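## Task

Pick the hanger on the rail that sits farther from the table's centre, lift it off the rail, and finish gripping it with exactly one closed gripper in a secure hold. It must be upright, above the table, clear of the rail and of everything else. The second hanger must still hang on the rail, the rack must stay upright, and nothing may grip the second hanger or the rack. A loose hold counts as failure, and any more than slight tipping of the rack ends the scene as a failure immediately.

## Robot and tools

ROBOT. Two 6-joint arms, left_arm and right_arm, each carrying a two-finger parallel gripper. Base poses in the scene frame: left_arm at (+0.032, +0.295, 0) m, quat_wxyz (+0.997, 0, 0, +0.081); right_arm at (-0.023, -0.263, 0) m, quat_wxyz (+0.998, 0, 0, -0.069). Joint ranges in rad, base to hand: waist -2.618..3.054, shoulder 0.000..3.142, elbow 0.000..3.142, wrist pitch -1.571..1.571, wrist yaw -1.571..1.571, wrist roll -2.094..2.094. The elbow never quite straightens.

FRAMES. The scene frame is shared by both arms: origin on the table surface midway between the bases, +z up, +x pointing out across the table, left_arm on the +y side. "left" and "right" are arm names only, not image sides. Each gripper has its own axes: the fingers extend along its +z and close along its y. end_effector_position is the point between the pads, roughly 1 cm back from the fingertips.

execute_actions(actions). actions is a list of actions; each action is a table of at most 15 rows, and each row lasts one control step (1/30 s). If fewer than 15 rows are given, the final row repeats until 15 steps have run. Every row holds 14 numbers in [-1, 1], always for both arms: left_arm dx, dy, dz, rx, ry, rz, opening, then right_arm in the same order. dx..rz are an offset, not a pose: they describe the target relative to that gripper's measured pose when the action began (for the first action in a call, the pose in the most recent result), expressed in the gripper's own axes. Rows do not accumulate; each is measured from that same starting pose. Scale: 1.0 equals 0.6 m for dx/dy/dz and 180 degrees for rotation; rx, ry, rz form a single rotation vector. opening is absolute: +1 fully open (0.093 m), -1 closed. An empty list just returns the current state and images.

MOTION LIMITS. Each step, the commanded pose is clipped to at most 70 mm and 16 degrees away from the measured pose, so long moves need several actions; after an action the arm stops at its last clipped pose. Position wins over orientation when both cannot be met. Friction can leave a gripper up to about 31 mm short, and very small commands may not move it at all.

move(target, speed, blocking). target is one 14-number row laid out as above, offsets in gripper axes from the pose in the latest result showing one; the gripper follows a straight line there, both arms finishing together. speed is the top path speed in m/s, 0.002 to 0.5, default 0.25; turning is capped at twice that in rad/s. Paths take 0.5 to 10 s and are cut off at 10 s. Rotations take the short way. Moves ignore obstacles and the other arm, may lag or drift, and can exceed speed near full reach. The opening is sent at the start. The result adds a "move:" line with the ending (done, off_target, moving, held, fault) and limits (paced: the sent pose was clipped; held: a check blocked steps, after which the arm may surge), plus each gripper's distance from its target. With blocking=false the result comes after 0.5 s; call wait(0) or stop before sending further actions or moves.

wait(seconds): 0 to 10; arms keep their last command, a running move continues. stop(): brakes a running move, needing some distance; fingers keep moving. zoom_image(camera, region): camera is cam_high, cam_low, cam_left_wrist or cam_right_wrist; region [x0, y0, x1, y1] in pixels, no bigger than 504 by 504. read_manual(section): only returns licence texts. finished_scene(scene): ends the current scene by its number; irreversible, and the goal must already hold and keep holding.

RESULTS. The state line `left_arm: …` | `right_arm: …` gives each gripper's position (m) and quat_wxyz in the scene frame; at long reach it may be somewhat off. "Hand target" lines show where the controller is steering each gripper. "pose unreachable" means a clearance check altered or blocked that arm's command. Action results list step positions; HELD marks steps where that arm was held back. Images arrive from cam_high, cam_low, cam_left_wrist, cam_right_wrist, each 504x504.

GRIP. grip_measured is the finger motor position: +1 open, -1 closed. Pads meet near -0.94 and each mm of object width adds about 0.0208, with a fixed per-gripper bias up to about 0.02. Once the pads touch, they stop but the reading continues toward the command, so it barely reveals contact. Commanding below the object's width reading squeezes harder, up to roughly 50 to 62 N per pad (less for parts under about 5 mm thick). Keep sending the same closing number to keep the hold. The last value in each arm's Joint positions is the opening in metres, meaningful only when nothing blocks the fingers. Joint torques are noisy, offset and affected by friction.

FAULTS AND HEAT. FAULT lines signal an arm stop. MOTOR HOT warns at 75 °C; at 90 °C that arm halts for 10 s; at 100 °C it goes limp and falls.

CAUTIONS. Never let the rack tip beyond a slight amount. Keep the arms from striking or pushing each other. Do not knock anything off the table, drop the hanger, or slam into objects; faster motion and targets set deeper past a contact hit harder. To keep an arm still, send the offset back to its desired pose in the first call of a reply and zeros afterwards, always with its correct opening. The robot holds its last command while you think, and loose objects may occasionally be nudged.

Each tool is called after "Call:" as a command line: name --argument value for each argument, lists and objects as JSON in quotes; but a table of rows of numbers goes row by row, as --pt "numbers of a row", without its own name.

## Session

Call:
execute_actions --actions '[]'

Scene clock: 0.00 s.
left_arm: end_effector_position=(+0.4037, +0.3517, +0.4092) grip_measured=+1.000 end_effector_quat_wxyz=(+0.711, -0.055, +0.699, +0.054) | right_arm: end_effector_position=(+0.3486, -0.3140, +0.4073) grip_measured=+1.000 end_effector_quat_wxyz=(+0.710, +0.048, +0.701, -0.055)
Joint positions: left_arm=[-0.01   1.052  1.062  0.007 -0.003 -0.002  0.093] | right_arm=[ 0.009  1.049  1.055  0.008  0.016 -0.009  0.093]
Joint velocities: left_arm=[ 0.022 -0.007 -0.002  0.007 -0.007 -0.095  0.   ] | right_arm=[-0.002 -0.007 -0.002  0.007 -0.007 -0.022  0.   ]
Joint torques (N m, as the arm reports them, + toward a larger angle): no reading
Motor temperatures (°C, as the motors report them): left_arm=[20 18 17 18 20 18] | right_arm=[20 19 18 18 19 19]
Hand target (left_arm): +0.404, +0.352, +0.409; +0.711, -0.055, +0.699, +0.054
Hand target (right_arm): +0.349, -0.314, +0.407; +0.710, +0.048, +0.701, -0.055

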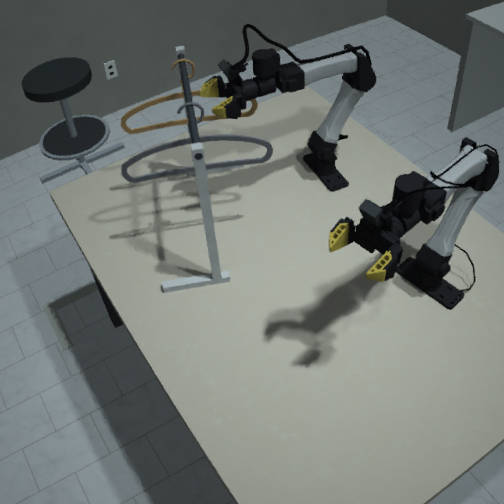

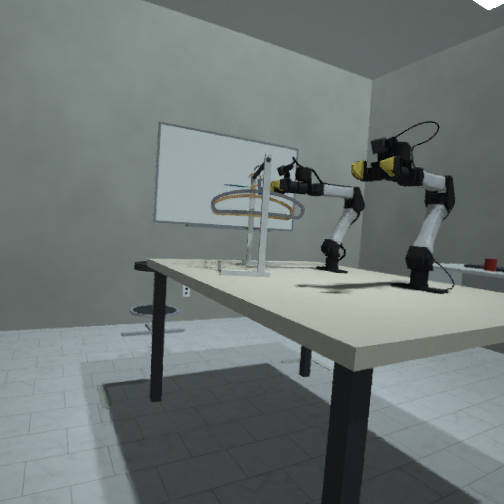

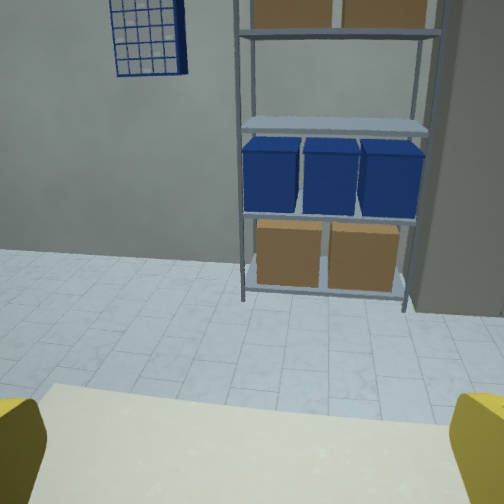

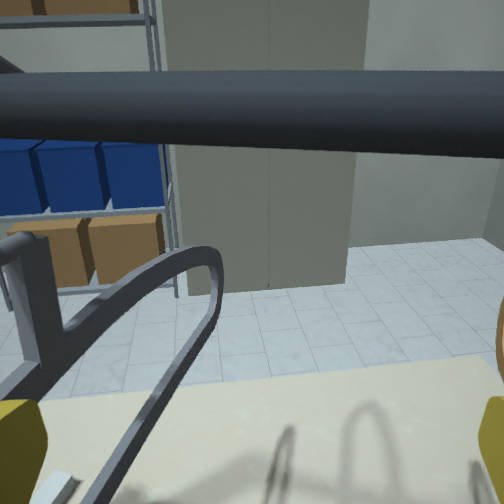

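Call:
zoom_image --camera "cam_high" --region '[100, 20, 320, 240]'

Call:
zoom_image --camera "cam_low" --region '[190, 130, 350, 290]'

Region (100, 20, 320, 240) of cam_high's 504x504 image, scaled by 2.291, with more detail than that image has.

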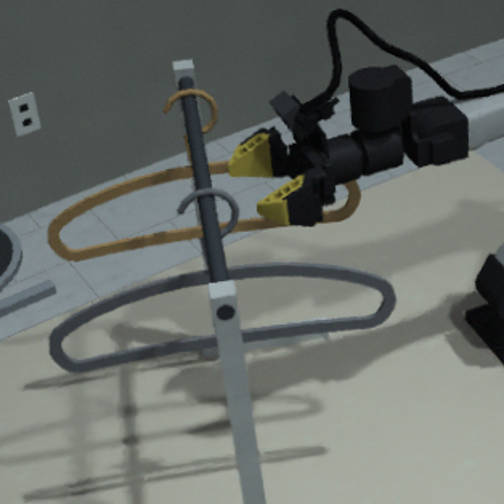

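Region (190, 130, 350, 290) of cam_low's 504x504 image, scaled by 3.150, with more detail than that image has.

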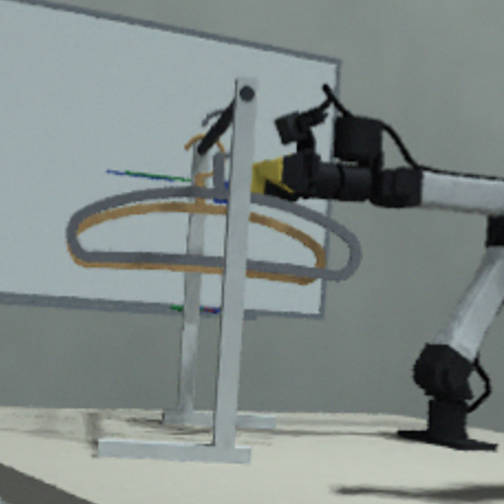

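Call:
move --target '[0,0,0,0,0,0,1, -0.05,0,-0.08,0,0,0,1]'

Call:
move --target '[0,0,0,0,0,0,1, 0,-0.15,-0.05,-0.083,0,0,1]'

Scene clock: 38.60 s.
left_arm: end_effector_position=(+0.4037, +0.3517, +0.4092) grip_measured=+1.000 end_effector_quat_wxyz=(+0.711, -0.055, +0.699, +0.054) | right_arm: end_effector_position=(+0.3050, -0.3083, +0.4287) grip_measured=+1.000 end_effector_quat_wxyz=(+0.705, +0.048, +0.705, -0.055)
Joint positions: left_arm=[-0.01   1.052  1.062  0.007 -0.003 -0.002  0.093] | right_arm=[ 0.009  0.919  1.109 -0.19   0.016 -0.009  0.093]
Joint velocities: left_arm=[-0.002  0.012 -0.007  0.037 -0.007  0.037  0.   ] | right_arm=[ 0.002  0.002  0.007 -0.081  0.007  0.022  0.   ]
Joint torques (N m, as the arm reports them, + toward a larger angle): left_arm=[ 0.01 -3.64  7.85  2.41  0.1  -0.08] | right_arm=[-0.47 -2.06 10.12  2.18  0.01 -0.03]
Motor temperatures (°C, as the motors report them): left_arm=[20 19 26 25 20 18] | right_arm=[20 20 24 24 19 19]
Hand target (left_arm): +0.404, +0.352, +0.409; +0.711, -0.055, +0.699, +0.054
Hand target (right_arm): +0.301, -0.308, +0.437; +0.710, +0.048, +0.700, -0.055
Off the commanded pose (left_arm): 0.000 m, 0 deg.
Off the commanded pose (right_arm): 0.009 m, 1 deg.
move: done

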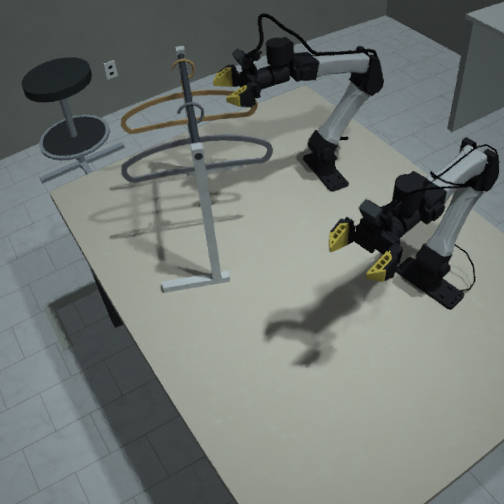

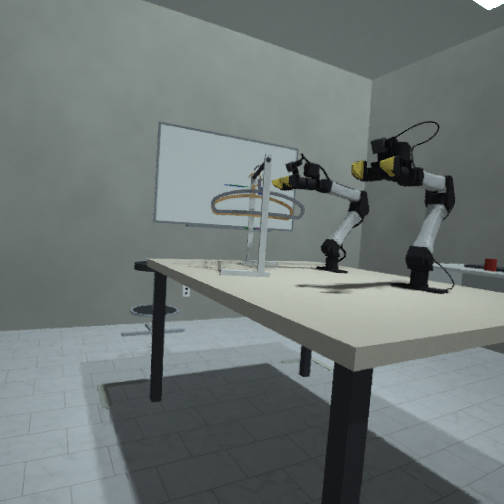

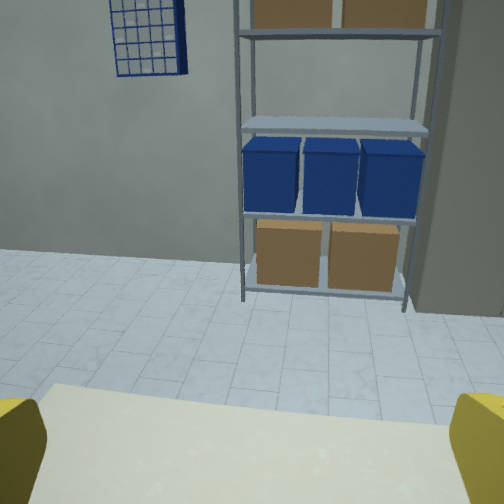

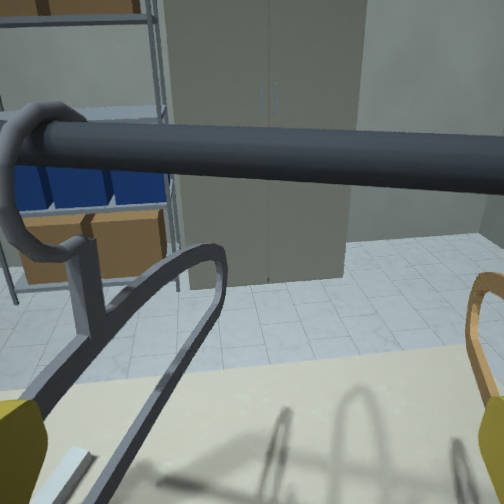

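Scene clock: 39.93 s.
left_arm: end_effector_position=(+0.4037, +0.3517, +0.4092) grip_measured=+1.000 end_effector_quat_wxyz=(+0.711, -0.055, +0.699, +0.054) | right_arm: end_effector_position=(+0.2630, -0.3925, +0.4171) grip_measured=+1.000 end_effector_quat_wxyz=(+0.696, -0.030, +0.716, +0.043)
Joint positions: left_arm=[-0.01   1.052  1.062  0.007 -0.003 -0.002  0.093] | right_arm=[-0.753  1.008  1.127 -0.169 -0.994 -0.022  0.093]
Joint velocities: left_arm=[-0.012  0.017 -0.007 -0.037 -0.022  0.022  0.   ] | right_arm=[ 0.027  0.012 -0.022  0.007 -0.051  0.095  0.   ]
Joint torques (N m, as the arm reports them, + toward a larger angle): left_arm=[-0.11 -3.66  7.86  2.44  0.11 -0.05] | right_arm=[-0.67 -0.79 10.44  2.26 -0.13 -0.12]
Motor temperatures (°C, as the motors report them): left_arm=[20 19 26 25 20 18] | right_arm=[20 20 24 24 19 19]
Hand target (left_arm): +0.404, +0.352, +0.409; +0.711, -0.055, +0.699, +0.054
Hand target (right_arm): +0.264, -0.393, +0.428; +0.704, -0.047, +0.708, +0.034
Off the commanded pose (left_arm): 0.000 m, 0 deg.
Off the commanded pose (right_arm): 0.012 m, 2 deg.
move: off_target (right_arm)

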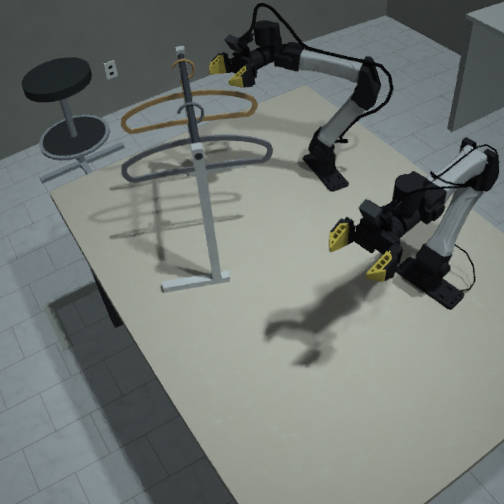

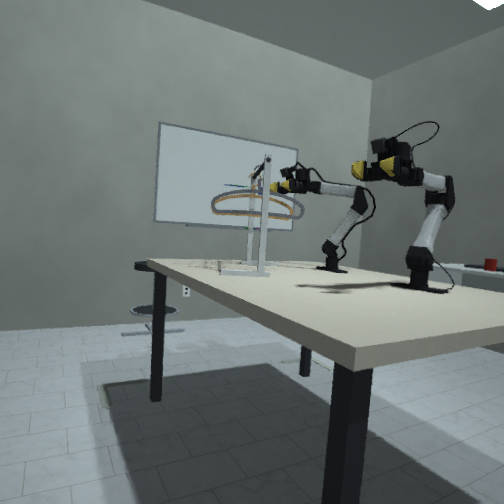

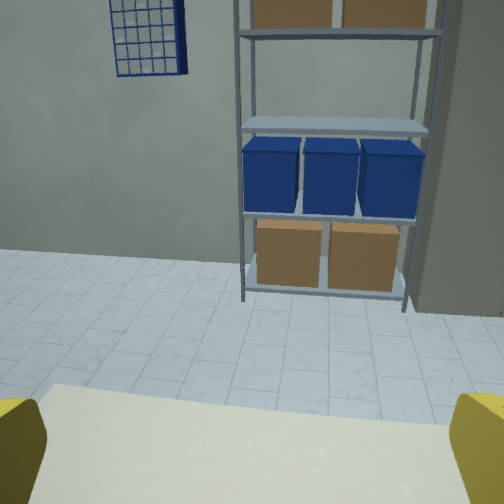

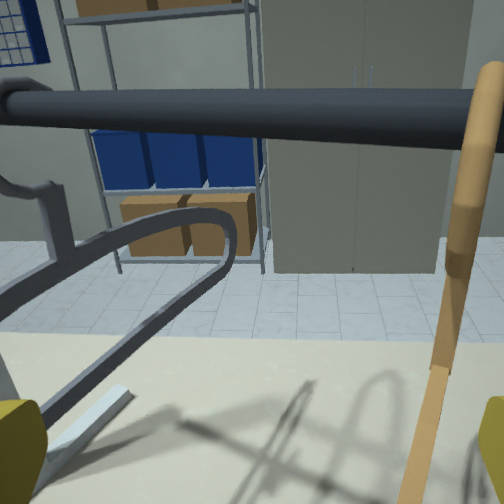

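Call:
move --target '[0,0,0,0,0,0,1, -0.015,-0.045,-0.03,0.15,0,0,0]'

Scene clock: 67.93 s.
left_arm: end_effector_position=(+0.4037, +0.3517, +0.4092) grip_measured=+1.000 end_effector_quat_wxyz=(+0.711, -0.055, +0.699, +0.054) | right_arm: end_effector_position=(+0.2508, -0.4257, +0.4228) grip_measured=+0.003 end_effector_quat_wxyz=(+0.680, +0.131, +0.711, -0.124)
Joint positions: left_arm=[-0.01   1.052  1.062  0.007 -0.003 -0.002  0.093] | right_arm=[-0.586  0.903  1.127 -0.271 -0.362 -0.015  0.045]
Joint velocities: left_arm=[-0.002  0.002 -0.002 -0.037  0.037 -0.051  0.   ] | right_arm=[ 0.007 -0.002  0.002  0.007  0.007 -0.081 -0.001]
Joint torques (N m, as the arm reports them, + toward a larger angle): left_arm=[-0.17 -3.69  7.8   2.43  0.11 -0.04] | right_arm=[ 0.32 -2.49  8.57  2.19  0.13  0.07]
Motor temperatures (°C, as the motors report them): left_arm=[20 19 28 28 20 18] | right_arm=[20 20 27 26 19 19]
Hand target (left_arm): +0.404, +0.352, +0.409; +0.711, -0.055, +0.699, +0.054
Hand target (right_arm): +0.247, -0.422, +0.427; +0.683, +0.134, +0.707, -0.125
Off the commanded pose (left_arm): 0.000 m, 0 deg.
Off the commanded pose (right_arm): 0.006 m, 1 deg.
move: done

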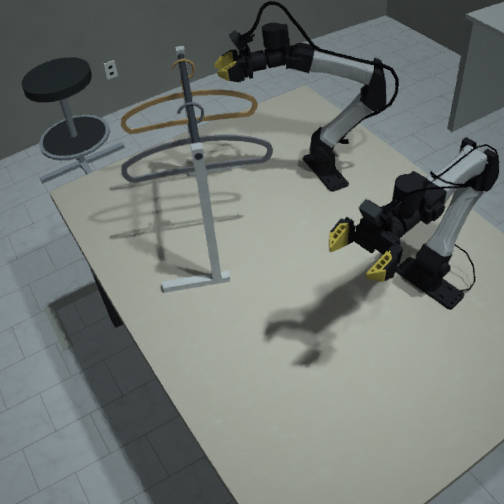

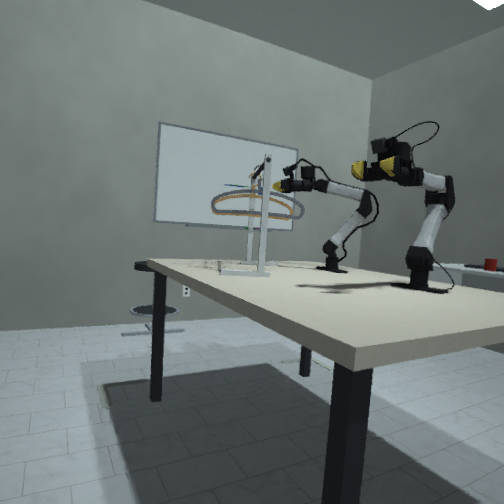

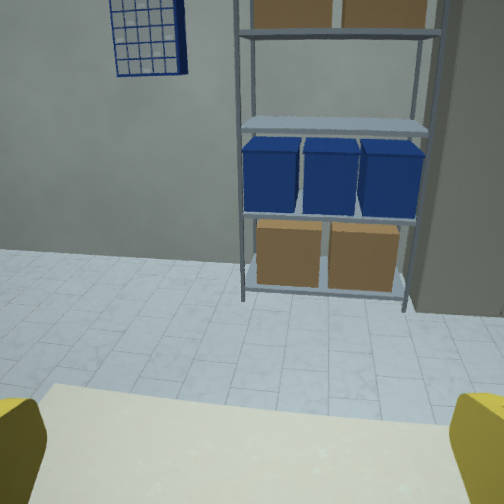

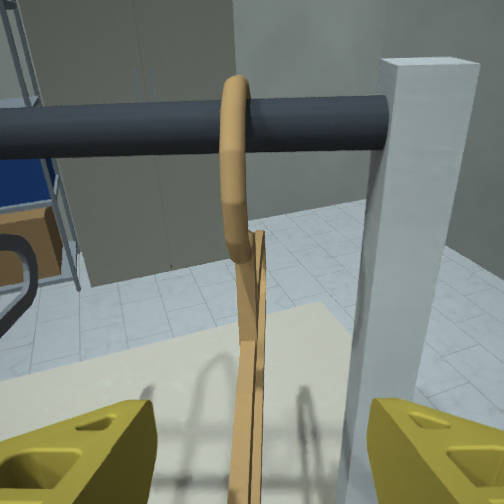

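Call:
move --target '[0,0,0,0,0,0,1, 0.045,0.008,0.095,0,0.05,0,-0.3]' --speed 0.12

Scene clock: 97.67 s.
left_arm: end_effector_position=(+0.4037, +0.3517, +0.4092) grip_measured=+1.000 end_effector_quat_wxyz=(+0.711, -0.055, +0.699, +0.054) | right_arm: end_effector_position=(+0.3029, -0.4401, +0.3860) grip_measured=-0.297 end_effector_quat_wxyz=(+0.622, +0.143, +0.762, -0.107)
Joint positions: left_arm=[-0.01   1.052  1.062  0.007 -0.003 -0.002  0.093] | right_arm=[-0.472  1.1    1.212 -0.322 -0.249 -0.038  0.031]
Joint velocities: left_arm=[-0.007 -0.007 -0.012  0.007 -0.007 -0.007  0.   ] | right_arm=[-0.002  0.012  0.002  0.007 -0.037 -0.007 -0.   ]
Joint torques (N m, as the arm reports them, + toward a larger angle): left_arm=[-0.1  -3.69  7.84  2.46  0.12 -0.05] | right_arm=[ 0.3  -2.17 11.21  2.23  0.08 -0.12]
Motor temperatures (°C, as the motors report them): left_arm=[20 19 30 30 20 18] | right_arm=[20 20 27 27 19 19]
Hand target (left_arm): +0.404, +0.352, +0.409; +0.711, -0.055, +0.699, +0.054
Hand target (right_arm): +0.305, -0.440, +0.393; +0.623, +0.139, +0.762, -0.113
Off the commanded pose (left_arm): 0.000 m, 0 deg.
Off the commanded pose (right_arm): 0.008 m, 1 deg.
move: done

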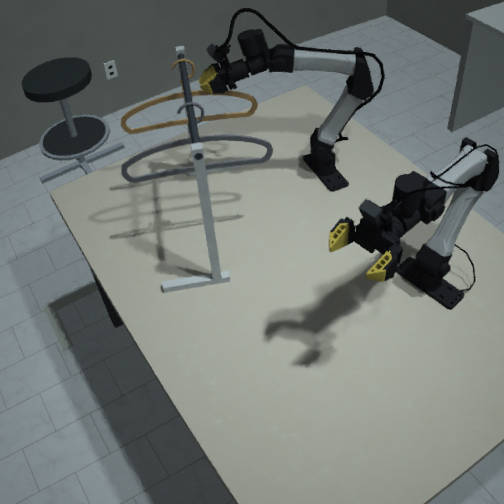

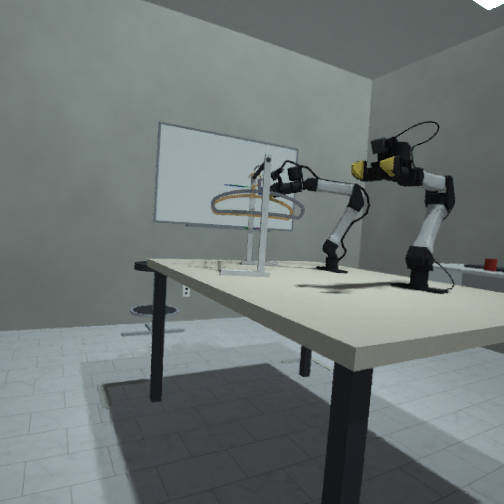

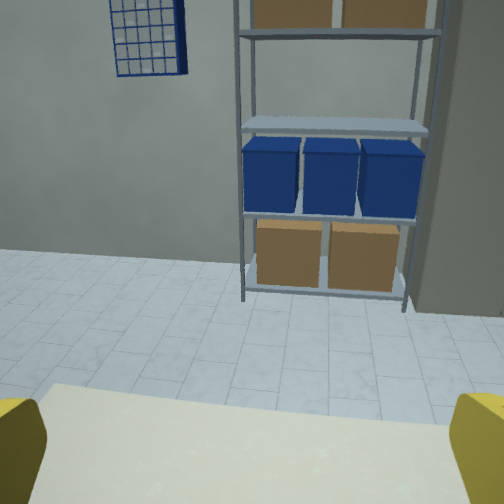

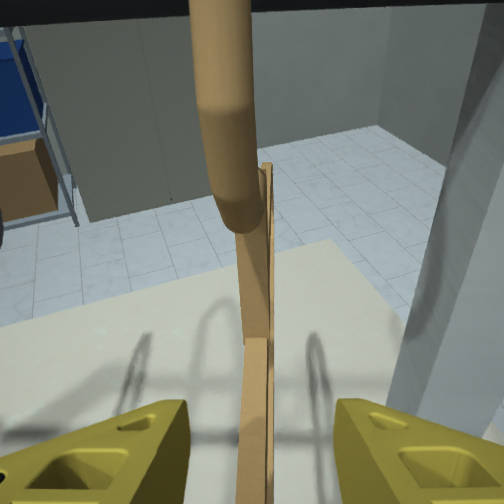

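Call:
move --target '[0,0,0,0,0,0,1, -0.038,0.002,0.072,0,0,0,-0.3]' --speed 0.08

Call:
zoom_image --camera "cam_high" --region '[140, 20, 260, 140]'

Call:
zoom_image --camera "cam_low" --region '[230, 145, 310, 225]'

Scene clock: 109.33 s.
left_arm: end_effector_position=(+0.4037, +0.3517, +0.4092) grip_measured=+1.000 end_effector_quat_wxyz=(+0.711, -0.055, +0.699, +0.054) | right_arm: end_effector_position=(+0.3423, -0.4541, +0.3865) grip_measured=-0.297 end_effector_quat_wxyz=(+0.610, +0.143, +0.773, -0.102)
Joint positions: left_arm=[-0.01   1.052  1.062  0.007 -0.003 -0.002  0.093] | right_arm=[-0.43   1.263  1.341 -0.322 -0.213 -0.035  0.031]
Joint velocities: left_arm=[ 0.007 -0.002  0.007  0.037 -0.037 -0.051  0.   ] | right_arm=[-0.002 -0.002  0.022 -0.022  0.007  0.022  0.   ]
Joint torques (N m, as the arm reports them, + toward a larger angle): left_arm=[-0.07 -3.68  7.88  2.44  0.09 -0.02] | right_arm=[ 0.29 -3.52 11.09  2.57  0.07  0.12]
Motor temperatures (°C, as the motors report them): left_arm=[20 19 31 30 20 18] | right_arm=[20 20 28 28 19 19]
Hand target (left_arm): +0.404, +0.352, +0.409; +0.711, -0.055, +0.699, +0.054
Hand target (right_arm): +0.347, -0.455, +0.399; +0.622, +0.143, +0.762, -0.107
Off the commanded pose (left_arm): 0.000 m, 0 deg.
Off the commanded pose (right_arm): 0.014 m, 2 deg.
move: off_target (right_arm)

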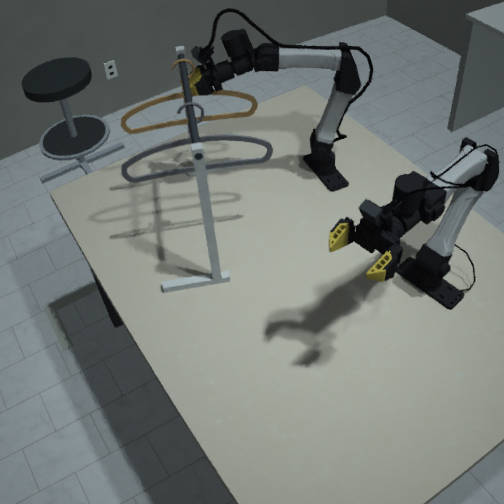

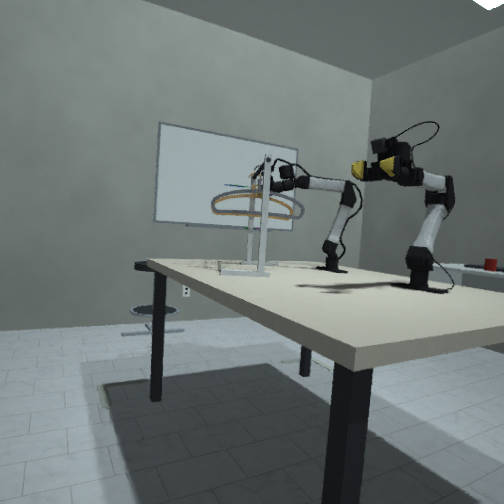

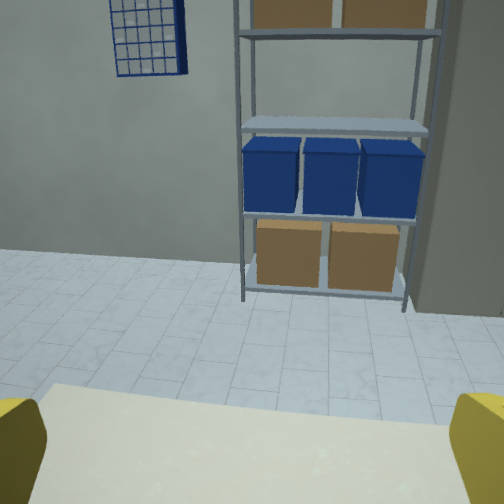

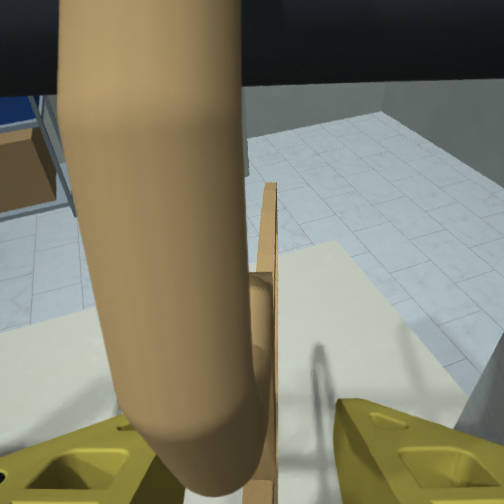

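Region (140, 20, 260, 140) of cam_high's 504x504 image, scaled by 4.200, with more detail than that image has.

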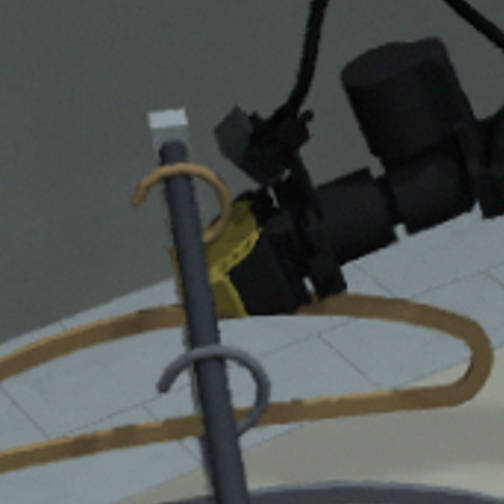

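Region (230, 145, 310, 225) of cam_low's 504x504 image, scaled by 6.300, with more detail than that image has.

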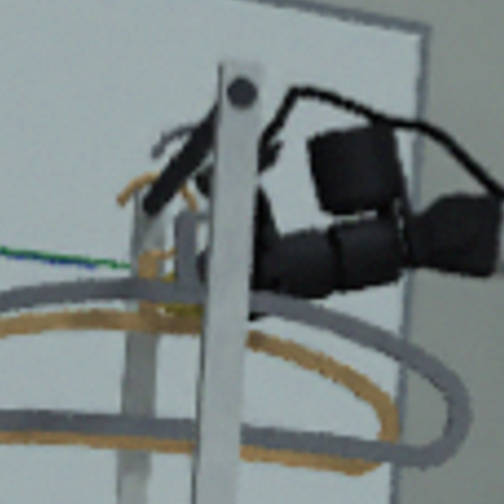

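Call:
move --target '[0,0,0,0,0,0,1, -0.025,0,0.02,0,-0.025,0,-0.3]' --speed 0.05

Call:
zoom_image --camera "cam_low" --region '[230, 145, 310, 225]'

Scene clock: 116.57 s.
left_arm: end_effector_position=(+0.4037, +0.3517, +0.4092) grip_measured=+1.000 end_effector_quat_wxyz=(+0.711, -0.055, +0.699, +0.054) | right_arm: end_effector_position=(+0.3499, -0.4592, +0.4004) grip_measured=-0.297 end_effector_quat_wxyz=(+0.636, +0.139, +0.751, -0.110)
Joint positions: left_arm=[-0.01   1.052  1.062  0.007 -0.003 -0.002  0.093] | right_arm=[-0.43   1.28   1.342 -0.234 -0.211 -0.025  0.031]
Joint velocities: left_arm=[-0.002 -0.007  0.002 -0.007 -0.007 -0.051  0.   ] | right_arm=[ 0.012 -0.002 -0.017  0.095 -0.051 -0.037 -0.   ]
Joint torques (N m, as the arm reports them, + toward a larger angle): left_arm=[-0.16 -3.73  7.76  2.46  0.11 -0.05] | right_arm=[ 0.36 -3.76  7.83  2.61  0.07  0.12]
Motor temperatures (°C, as the motors report them): left_arm=[20 19 31 31 20 18] | right_arm=[20 20 29 29 19 19]
Hand target (left_arm): +0.404, +0.352, +0.409; +0.711, -0.055, +0.699, +0.054
Hand target (right_arm): +0.356, -0.459, +0.398; +0.639, +0.140, +0.748, -0.108
Off the commanded pose (left_arm): 0.000 m, 0 deg.
Off the commanded pose (right_arm): 0.007 m, 1 deg.
move: done

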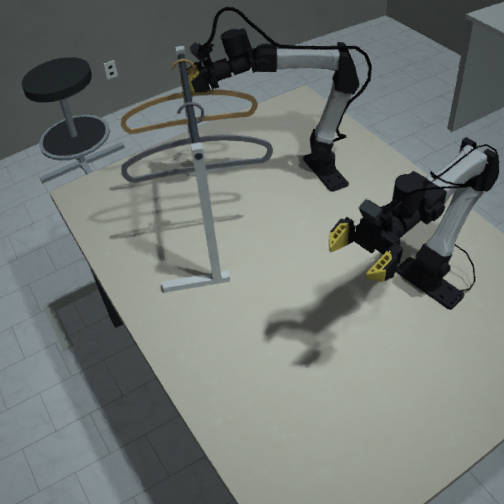

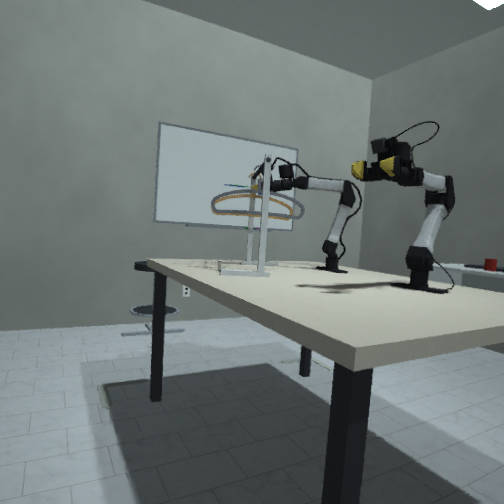

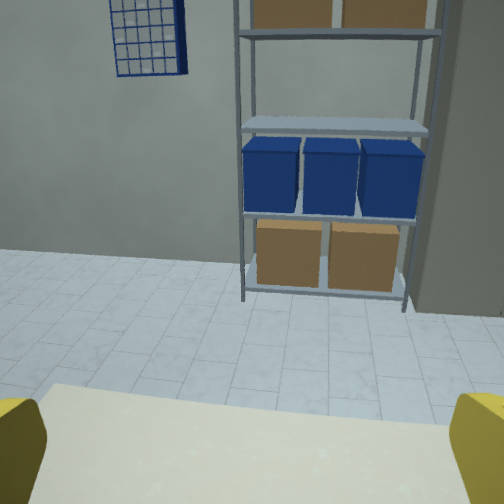

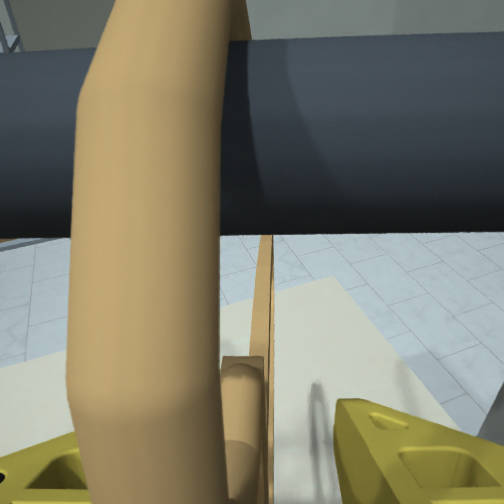

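Region (230, 145, 310, 225) of cam_low's 504x504 image, scaled by 6.300, with more detail than that image has.

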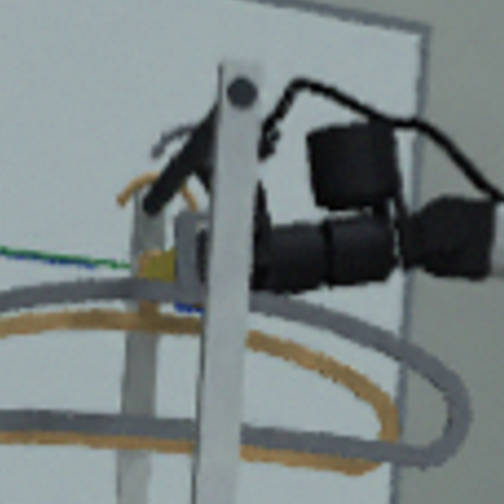

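Call:
move --target '[0,0,0,0,0,0,1, 0.014,0.004,0.004,0,0,0,-0.3]' --speed 0.05

Call:
zoom_image --camera "cam_low" --region '[230, 145, 310, 225]'

Scene clock: 122.63 s.
left_arm: end_effector_position=(+0.4037, +0.3517, +0.4092) grip_measured=+1.000 end_effector_quat_wxyz=(+0.711, -0.055, +0.699, +0.054) | right_arm: end_effector_position=(+0.3508, -0.4597, +0.3900) grip_measured=-0.297 end_effector_quat_wxyz=(+0.629, +0.142, +0.757, -0.107)
Joint positions: left_arm=[-0.01   1.052  1.062  0.007 -0.003 -0.002  0.093] | right_arm=[-0.43   1.28   1.317 -0.228 -0.211 -0.024  0.031]
Joint velocities: left_arm=[-0.002 -0.017 -0.017 -0.081 -0.007 -0.051  0.   ] | right_arm=[-0.007 -0.027  0.002 -0.022 -0.037 -0.022  0.   ]
Joint torques (N m, as the arm reports them, + toward a larger angle): left_arm=[-0.08 -3.74  7.78  2.43  0.09 -0.05] | right_arm=[ 0.34 -5.15  7.36  2.6   0.07 -0.01]
Motor temperatures (°C, as the motors report them): left_arm=[20 19 31 31 20 18] | right_arm=[20 21 28 30 19 19]
Hand target (left_arm): +0.404, +0.352, +0.409; +0.711, -0.055, +0.699, +0.054
Hand target (right_arm): +0.352, -0.457, +0.392; +0.636, +0.139, +0.751, -0.110
Off the commanded pose (left_arm): 0.000 m, 0 deg.
Off the commanded pose (right_arm): 0.003 m, 1 deg.
move: done

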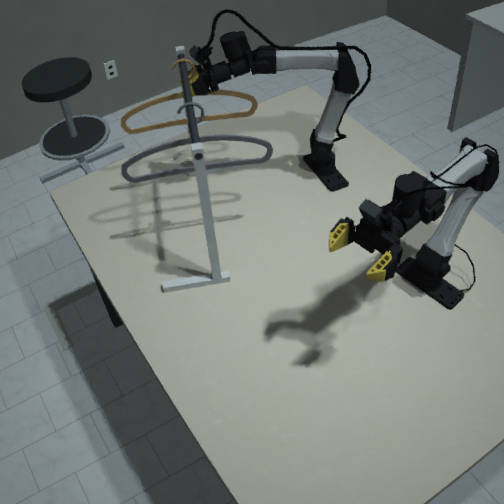

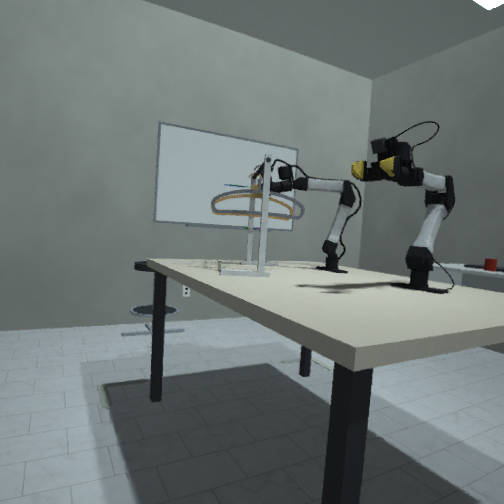

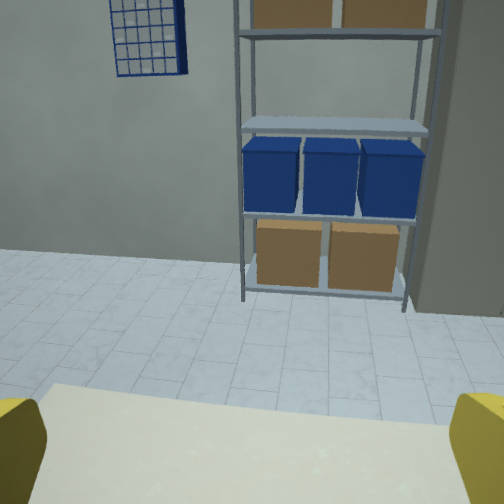

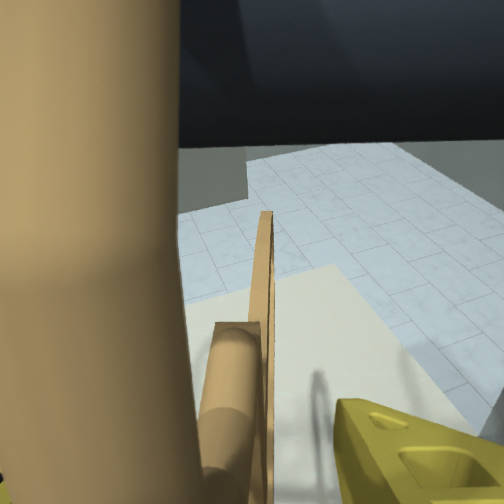

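Region (230, 145, 310, 225) of cam_low's 504x504 image, scaled by 6.300, with more detail than that image has.

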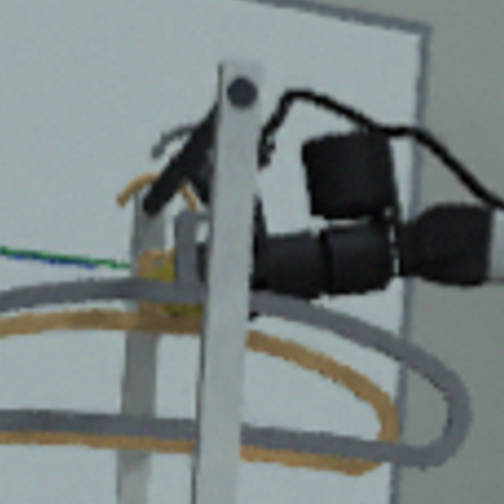

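Call:
move --target '[0,0,0,0,0,0,1, 0,0,0,0,0,0,-1]'

Call:
zoom_image --camera "cam_high" --region '[140, 20, 260, 140]'

Scene clock: 126.10 s.
left_arm: end_effector_position=(+0.4037, +0.3517, +0.4092) grip_measured=+1.000 end_effector_quat_wxyz=(+0.711, -0.055, +0.699, +0.054) | right_arm: end_effector_position=(+0.3508, -0.4597, +0.3900) grip_measured=-0.945 end_effector_quat_wxyz=(+0.629, +0.142, +0.757, -0.107)
Joint positions: left_arm=[-0.01   1.052  1.062  0.007 -0.003 -0.002  0.093] | right_arm=[-0.43   1.28   1.317 -0.228 -0.211 -0.024  0.   ]
Joint velocities: left_arm=[-0.007 -0.037 -0.002  0.022  0.081  0.007  0.   ] | right_arm=[-0.027 -0.007 -0.017 -0.037  0.007  0.022  0.   ]
Joint torques (N m, as the arm reports them, + toward a larger angle): left_arm=[-0.17 -3.73  7.84  2.48  0.12 -0.05] | right_arm=[-0.43 -4.67  8.75  2.36 -0.03 -0.02]
Motor temperatures (°C, as the motors report them): left_arm=[20 19 31 31 20 18] | right_arm=[20 21 28 30 19 19]
Hand target (left_arm): +0.404, +0.352, +0.409; +0.711, -0.055, +0.699, +0.054
Hand target (right_arm): +0.351, -0.460, +0.390; +0.629, +0.142, +0.757, -0.107
Off the commanded pose (left_arm): 0.000 m, 0 deg.
Off the commanded pose (right_arm): 0.000 m, 0 deg.
move: done

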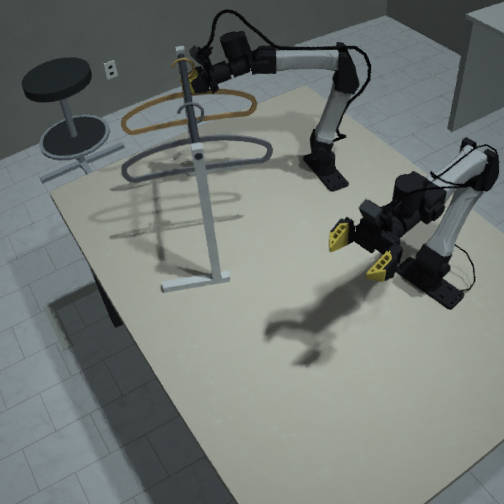

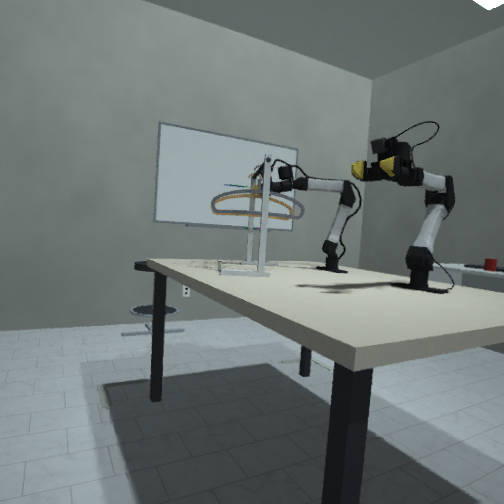

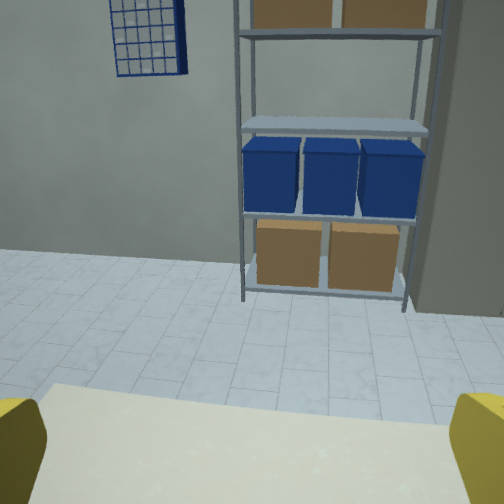

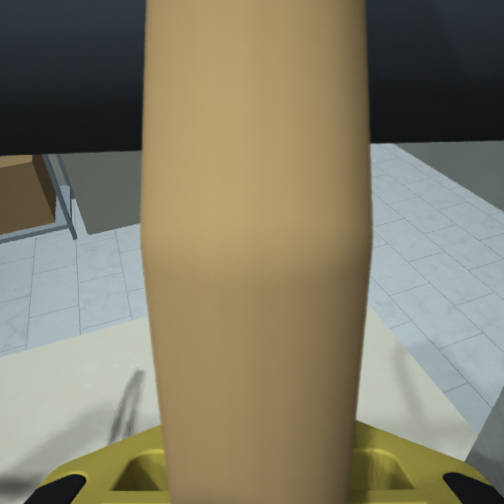

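Region (140, 20, 260, 140) of cam_high's 504x504 image, scaled by 4.200, with more detail than that image has.

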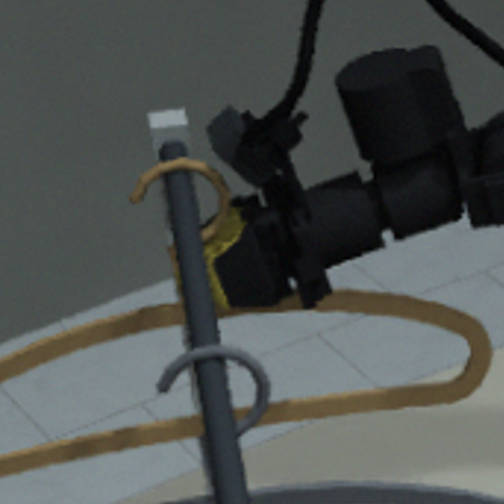

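Call:
move --target '[0,0,0,0,0,0,1, -0.05,0,-0.012,0,0,0,-1]' --speed 0.04

Call:
zoom_image --camera "cam_high" --region '[140, 20, 260, 140]'

Call:
zoom_image --camera "cam_low" --region '[230, 145, 310, 225]'

Scene clock: 132.03 s.
left_arm: end_effector_position=(+0.4037, +0.3517, +0.4092) grip_measured=+1.000 end_effector_quat_wxyz=(+0.711, -0.055, +0.699, +0.054) | right_arm: end_effector_position=(+0.3478, -0.4578, +0.4098) grip_measured=-0.945 end_effector_quat_wxyz=(+0.621, +0.144, +0.764, -0.104)
Joint positions: left_arm=[-0.01   1.052  1.062  0.007 -0.003 -0.002  0.093] | right_arm=[-0.43   1.302  1.437 -0.349 -0.211 -0.024  0.   ]
Joint velocities: left_arm=[-0.007  0.002  0.002  0.022  0.051  0.007  0.   ] | right_arm=[ 0.002 -0.007 -0.007 -0.007  0.081  0.007  0.   ]
Joint torques (N m, as the arm reports them, + toward a larger angle): left_arm=[-0.08 -3.67  7.91  2.46  0.12 -0.05] | right_arm=[-0.77 -3.79 11.46  2.45 -0.07 -0.03]
Motor temperatures (°C, as the motors report them): left_arm=[20 19 32 32 20 18] | right_arm=[20 21 28 30 19 19]
Hand target (left_arm): +0.404, +0.352, +0.409; +0.711, -0.055, +0.699, +0.054
Hand target (right_arm): +0.349, -0.460, +0.420; +0.629, +0.142, +0.757, -0.107
Off the commanded pose (left_arm): 0.000 m, 0 deg.
Off the commanded pose (right_arm): 0.011 m, 1 deg.
move: off_target (right_arm)

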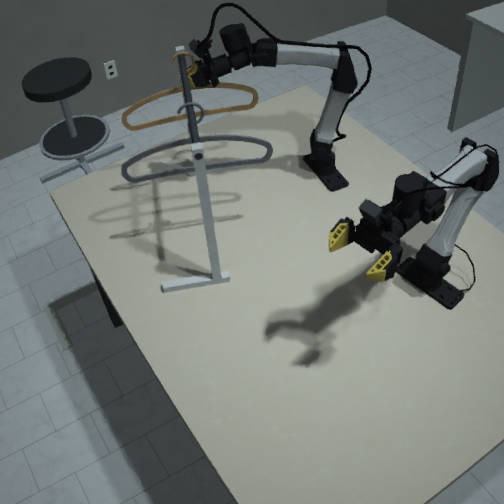

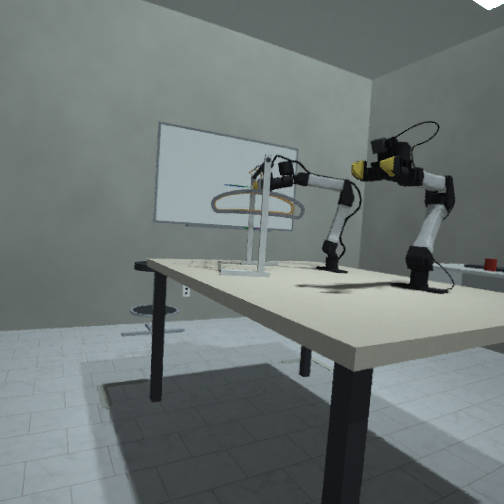

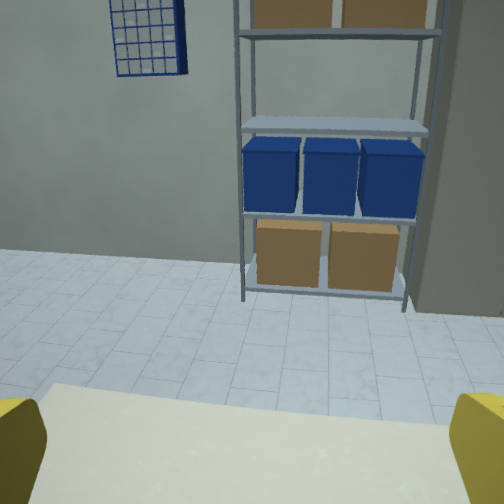

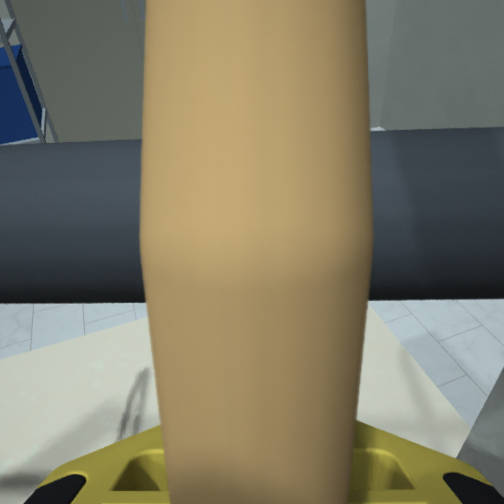

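Region (140, 20, 260, 140) of cam_high's 504x504 image, scaled by 4.200, with more detail than that image has.

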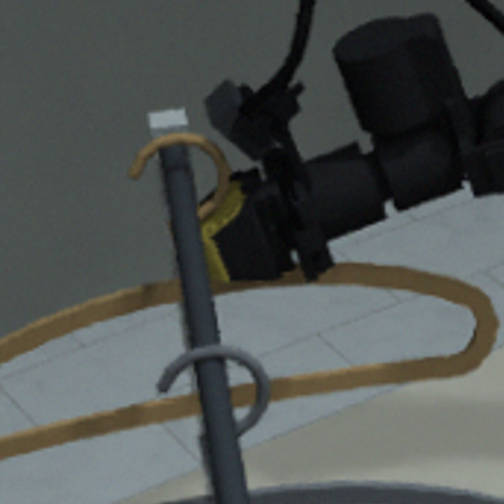

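Region (230, 145, 310, 225) of cam_low's 504x504 image, scaled by 6.300, with more detail than that image has.

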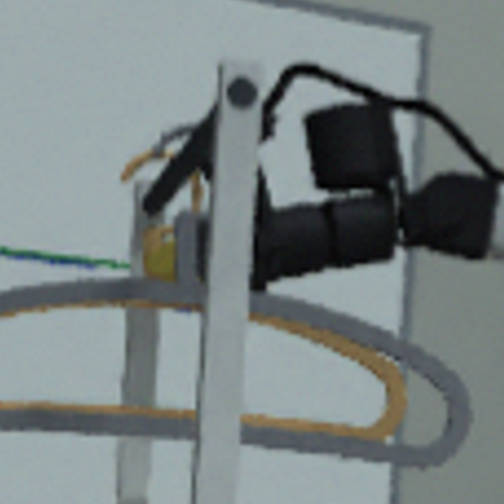

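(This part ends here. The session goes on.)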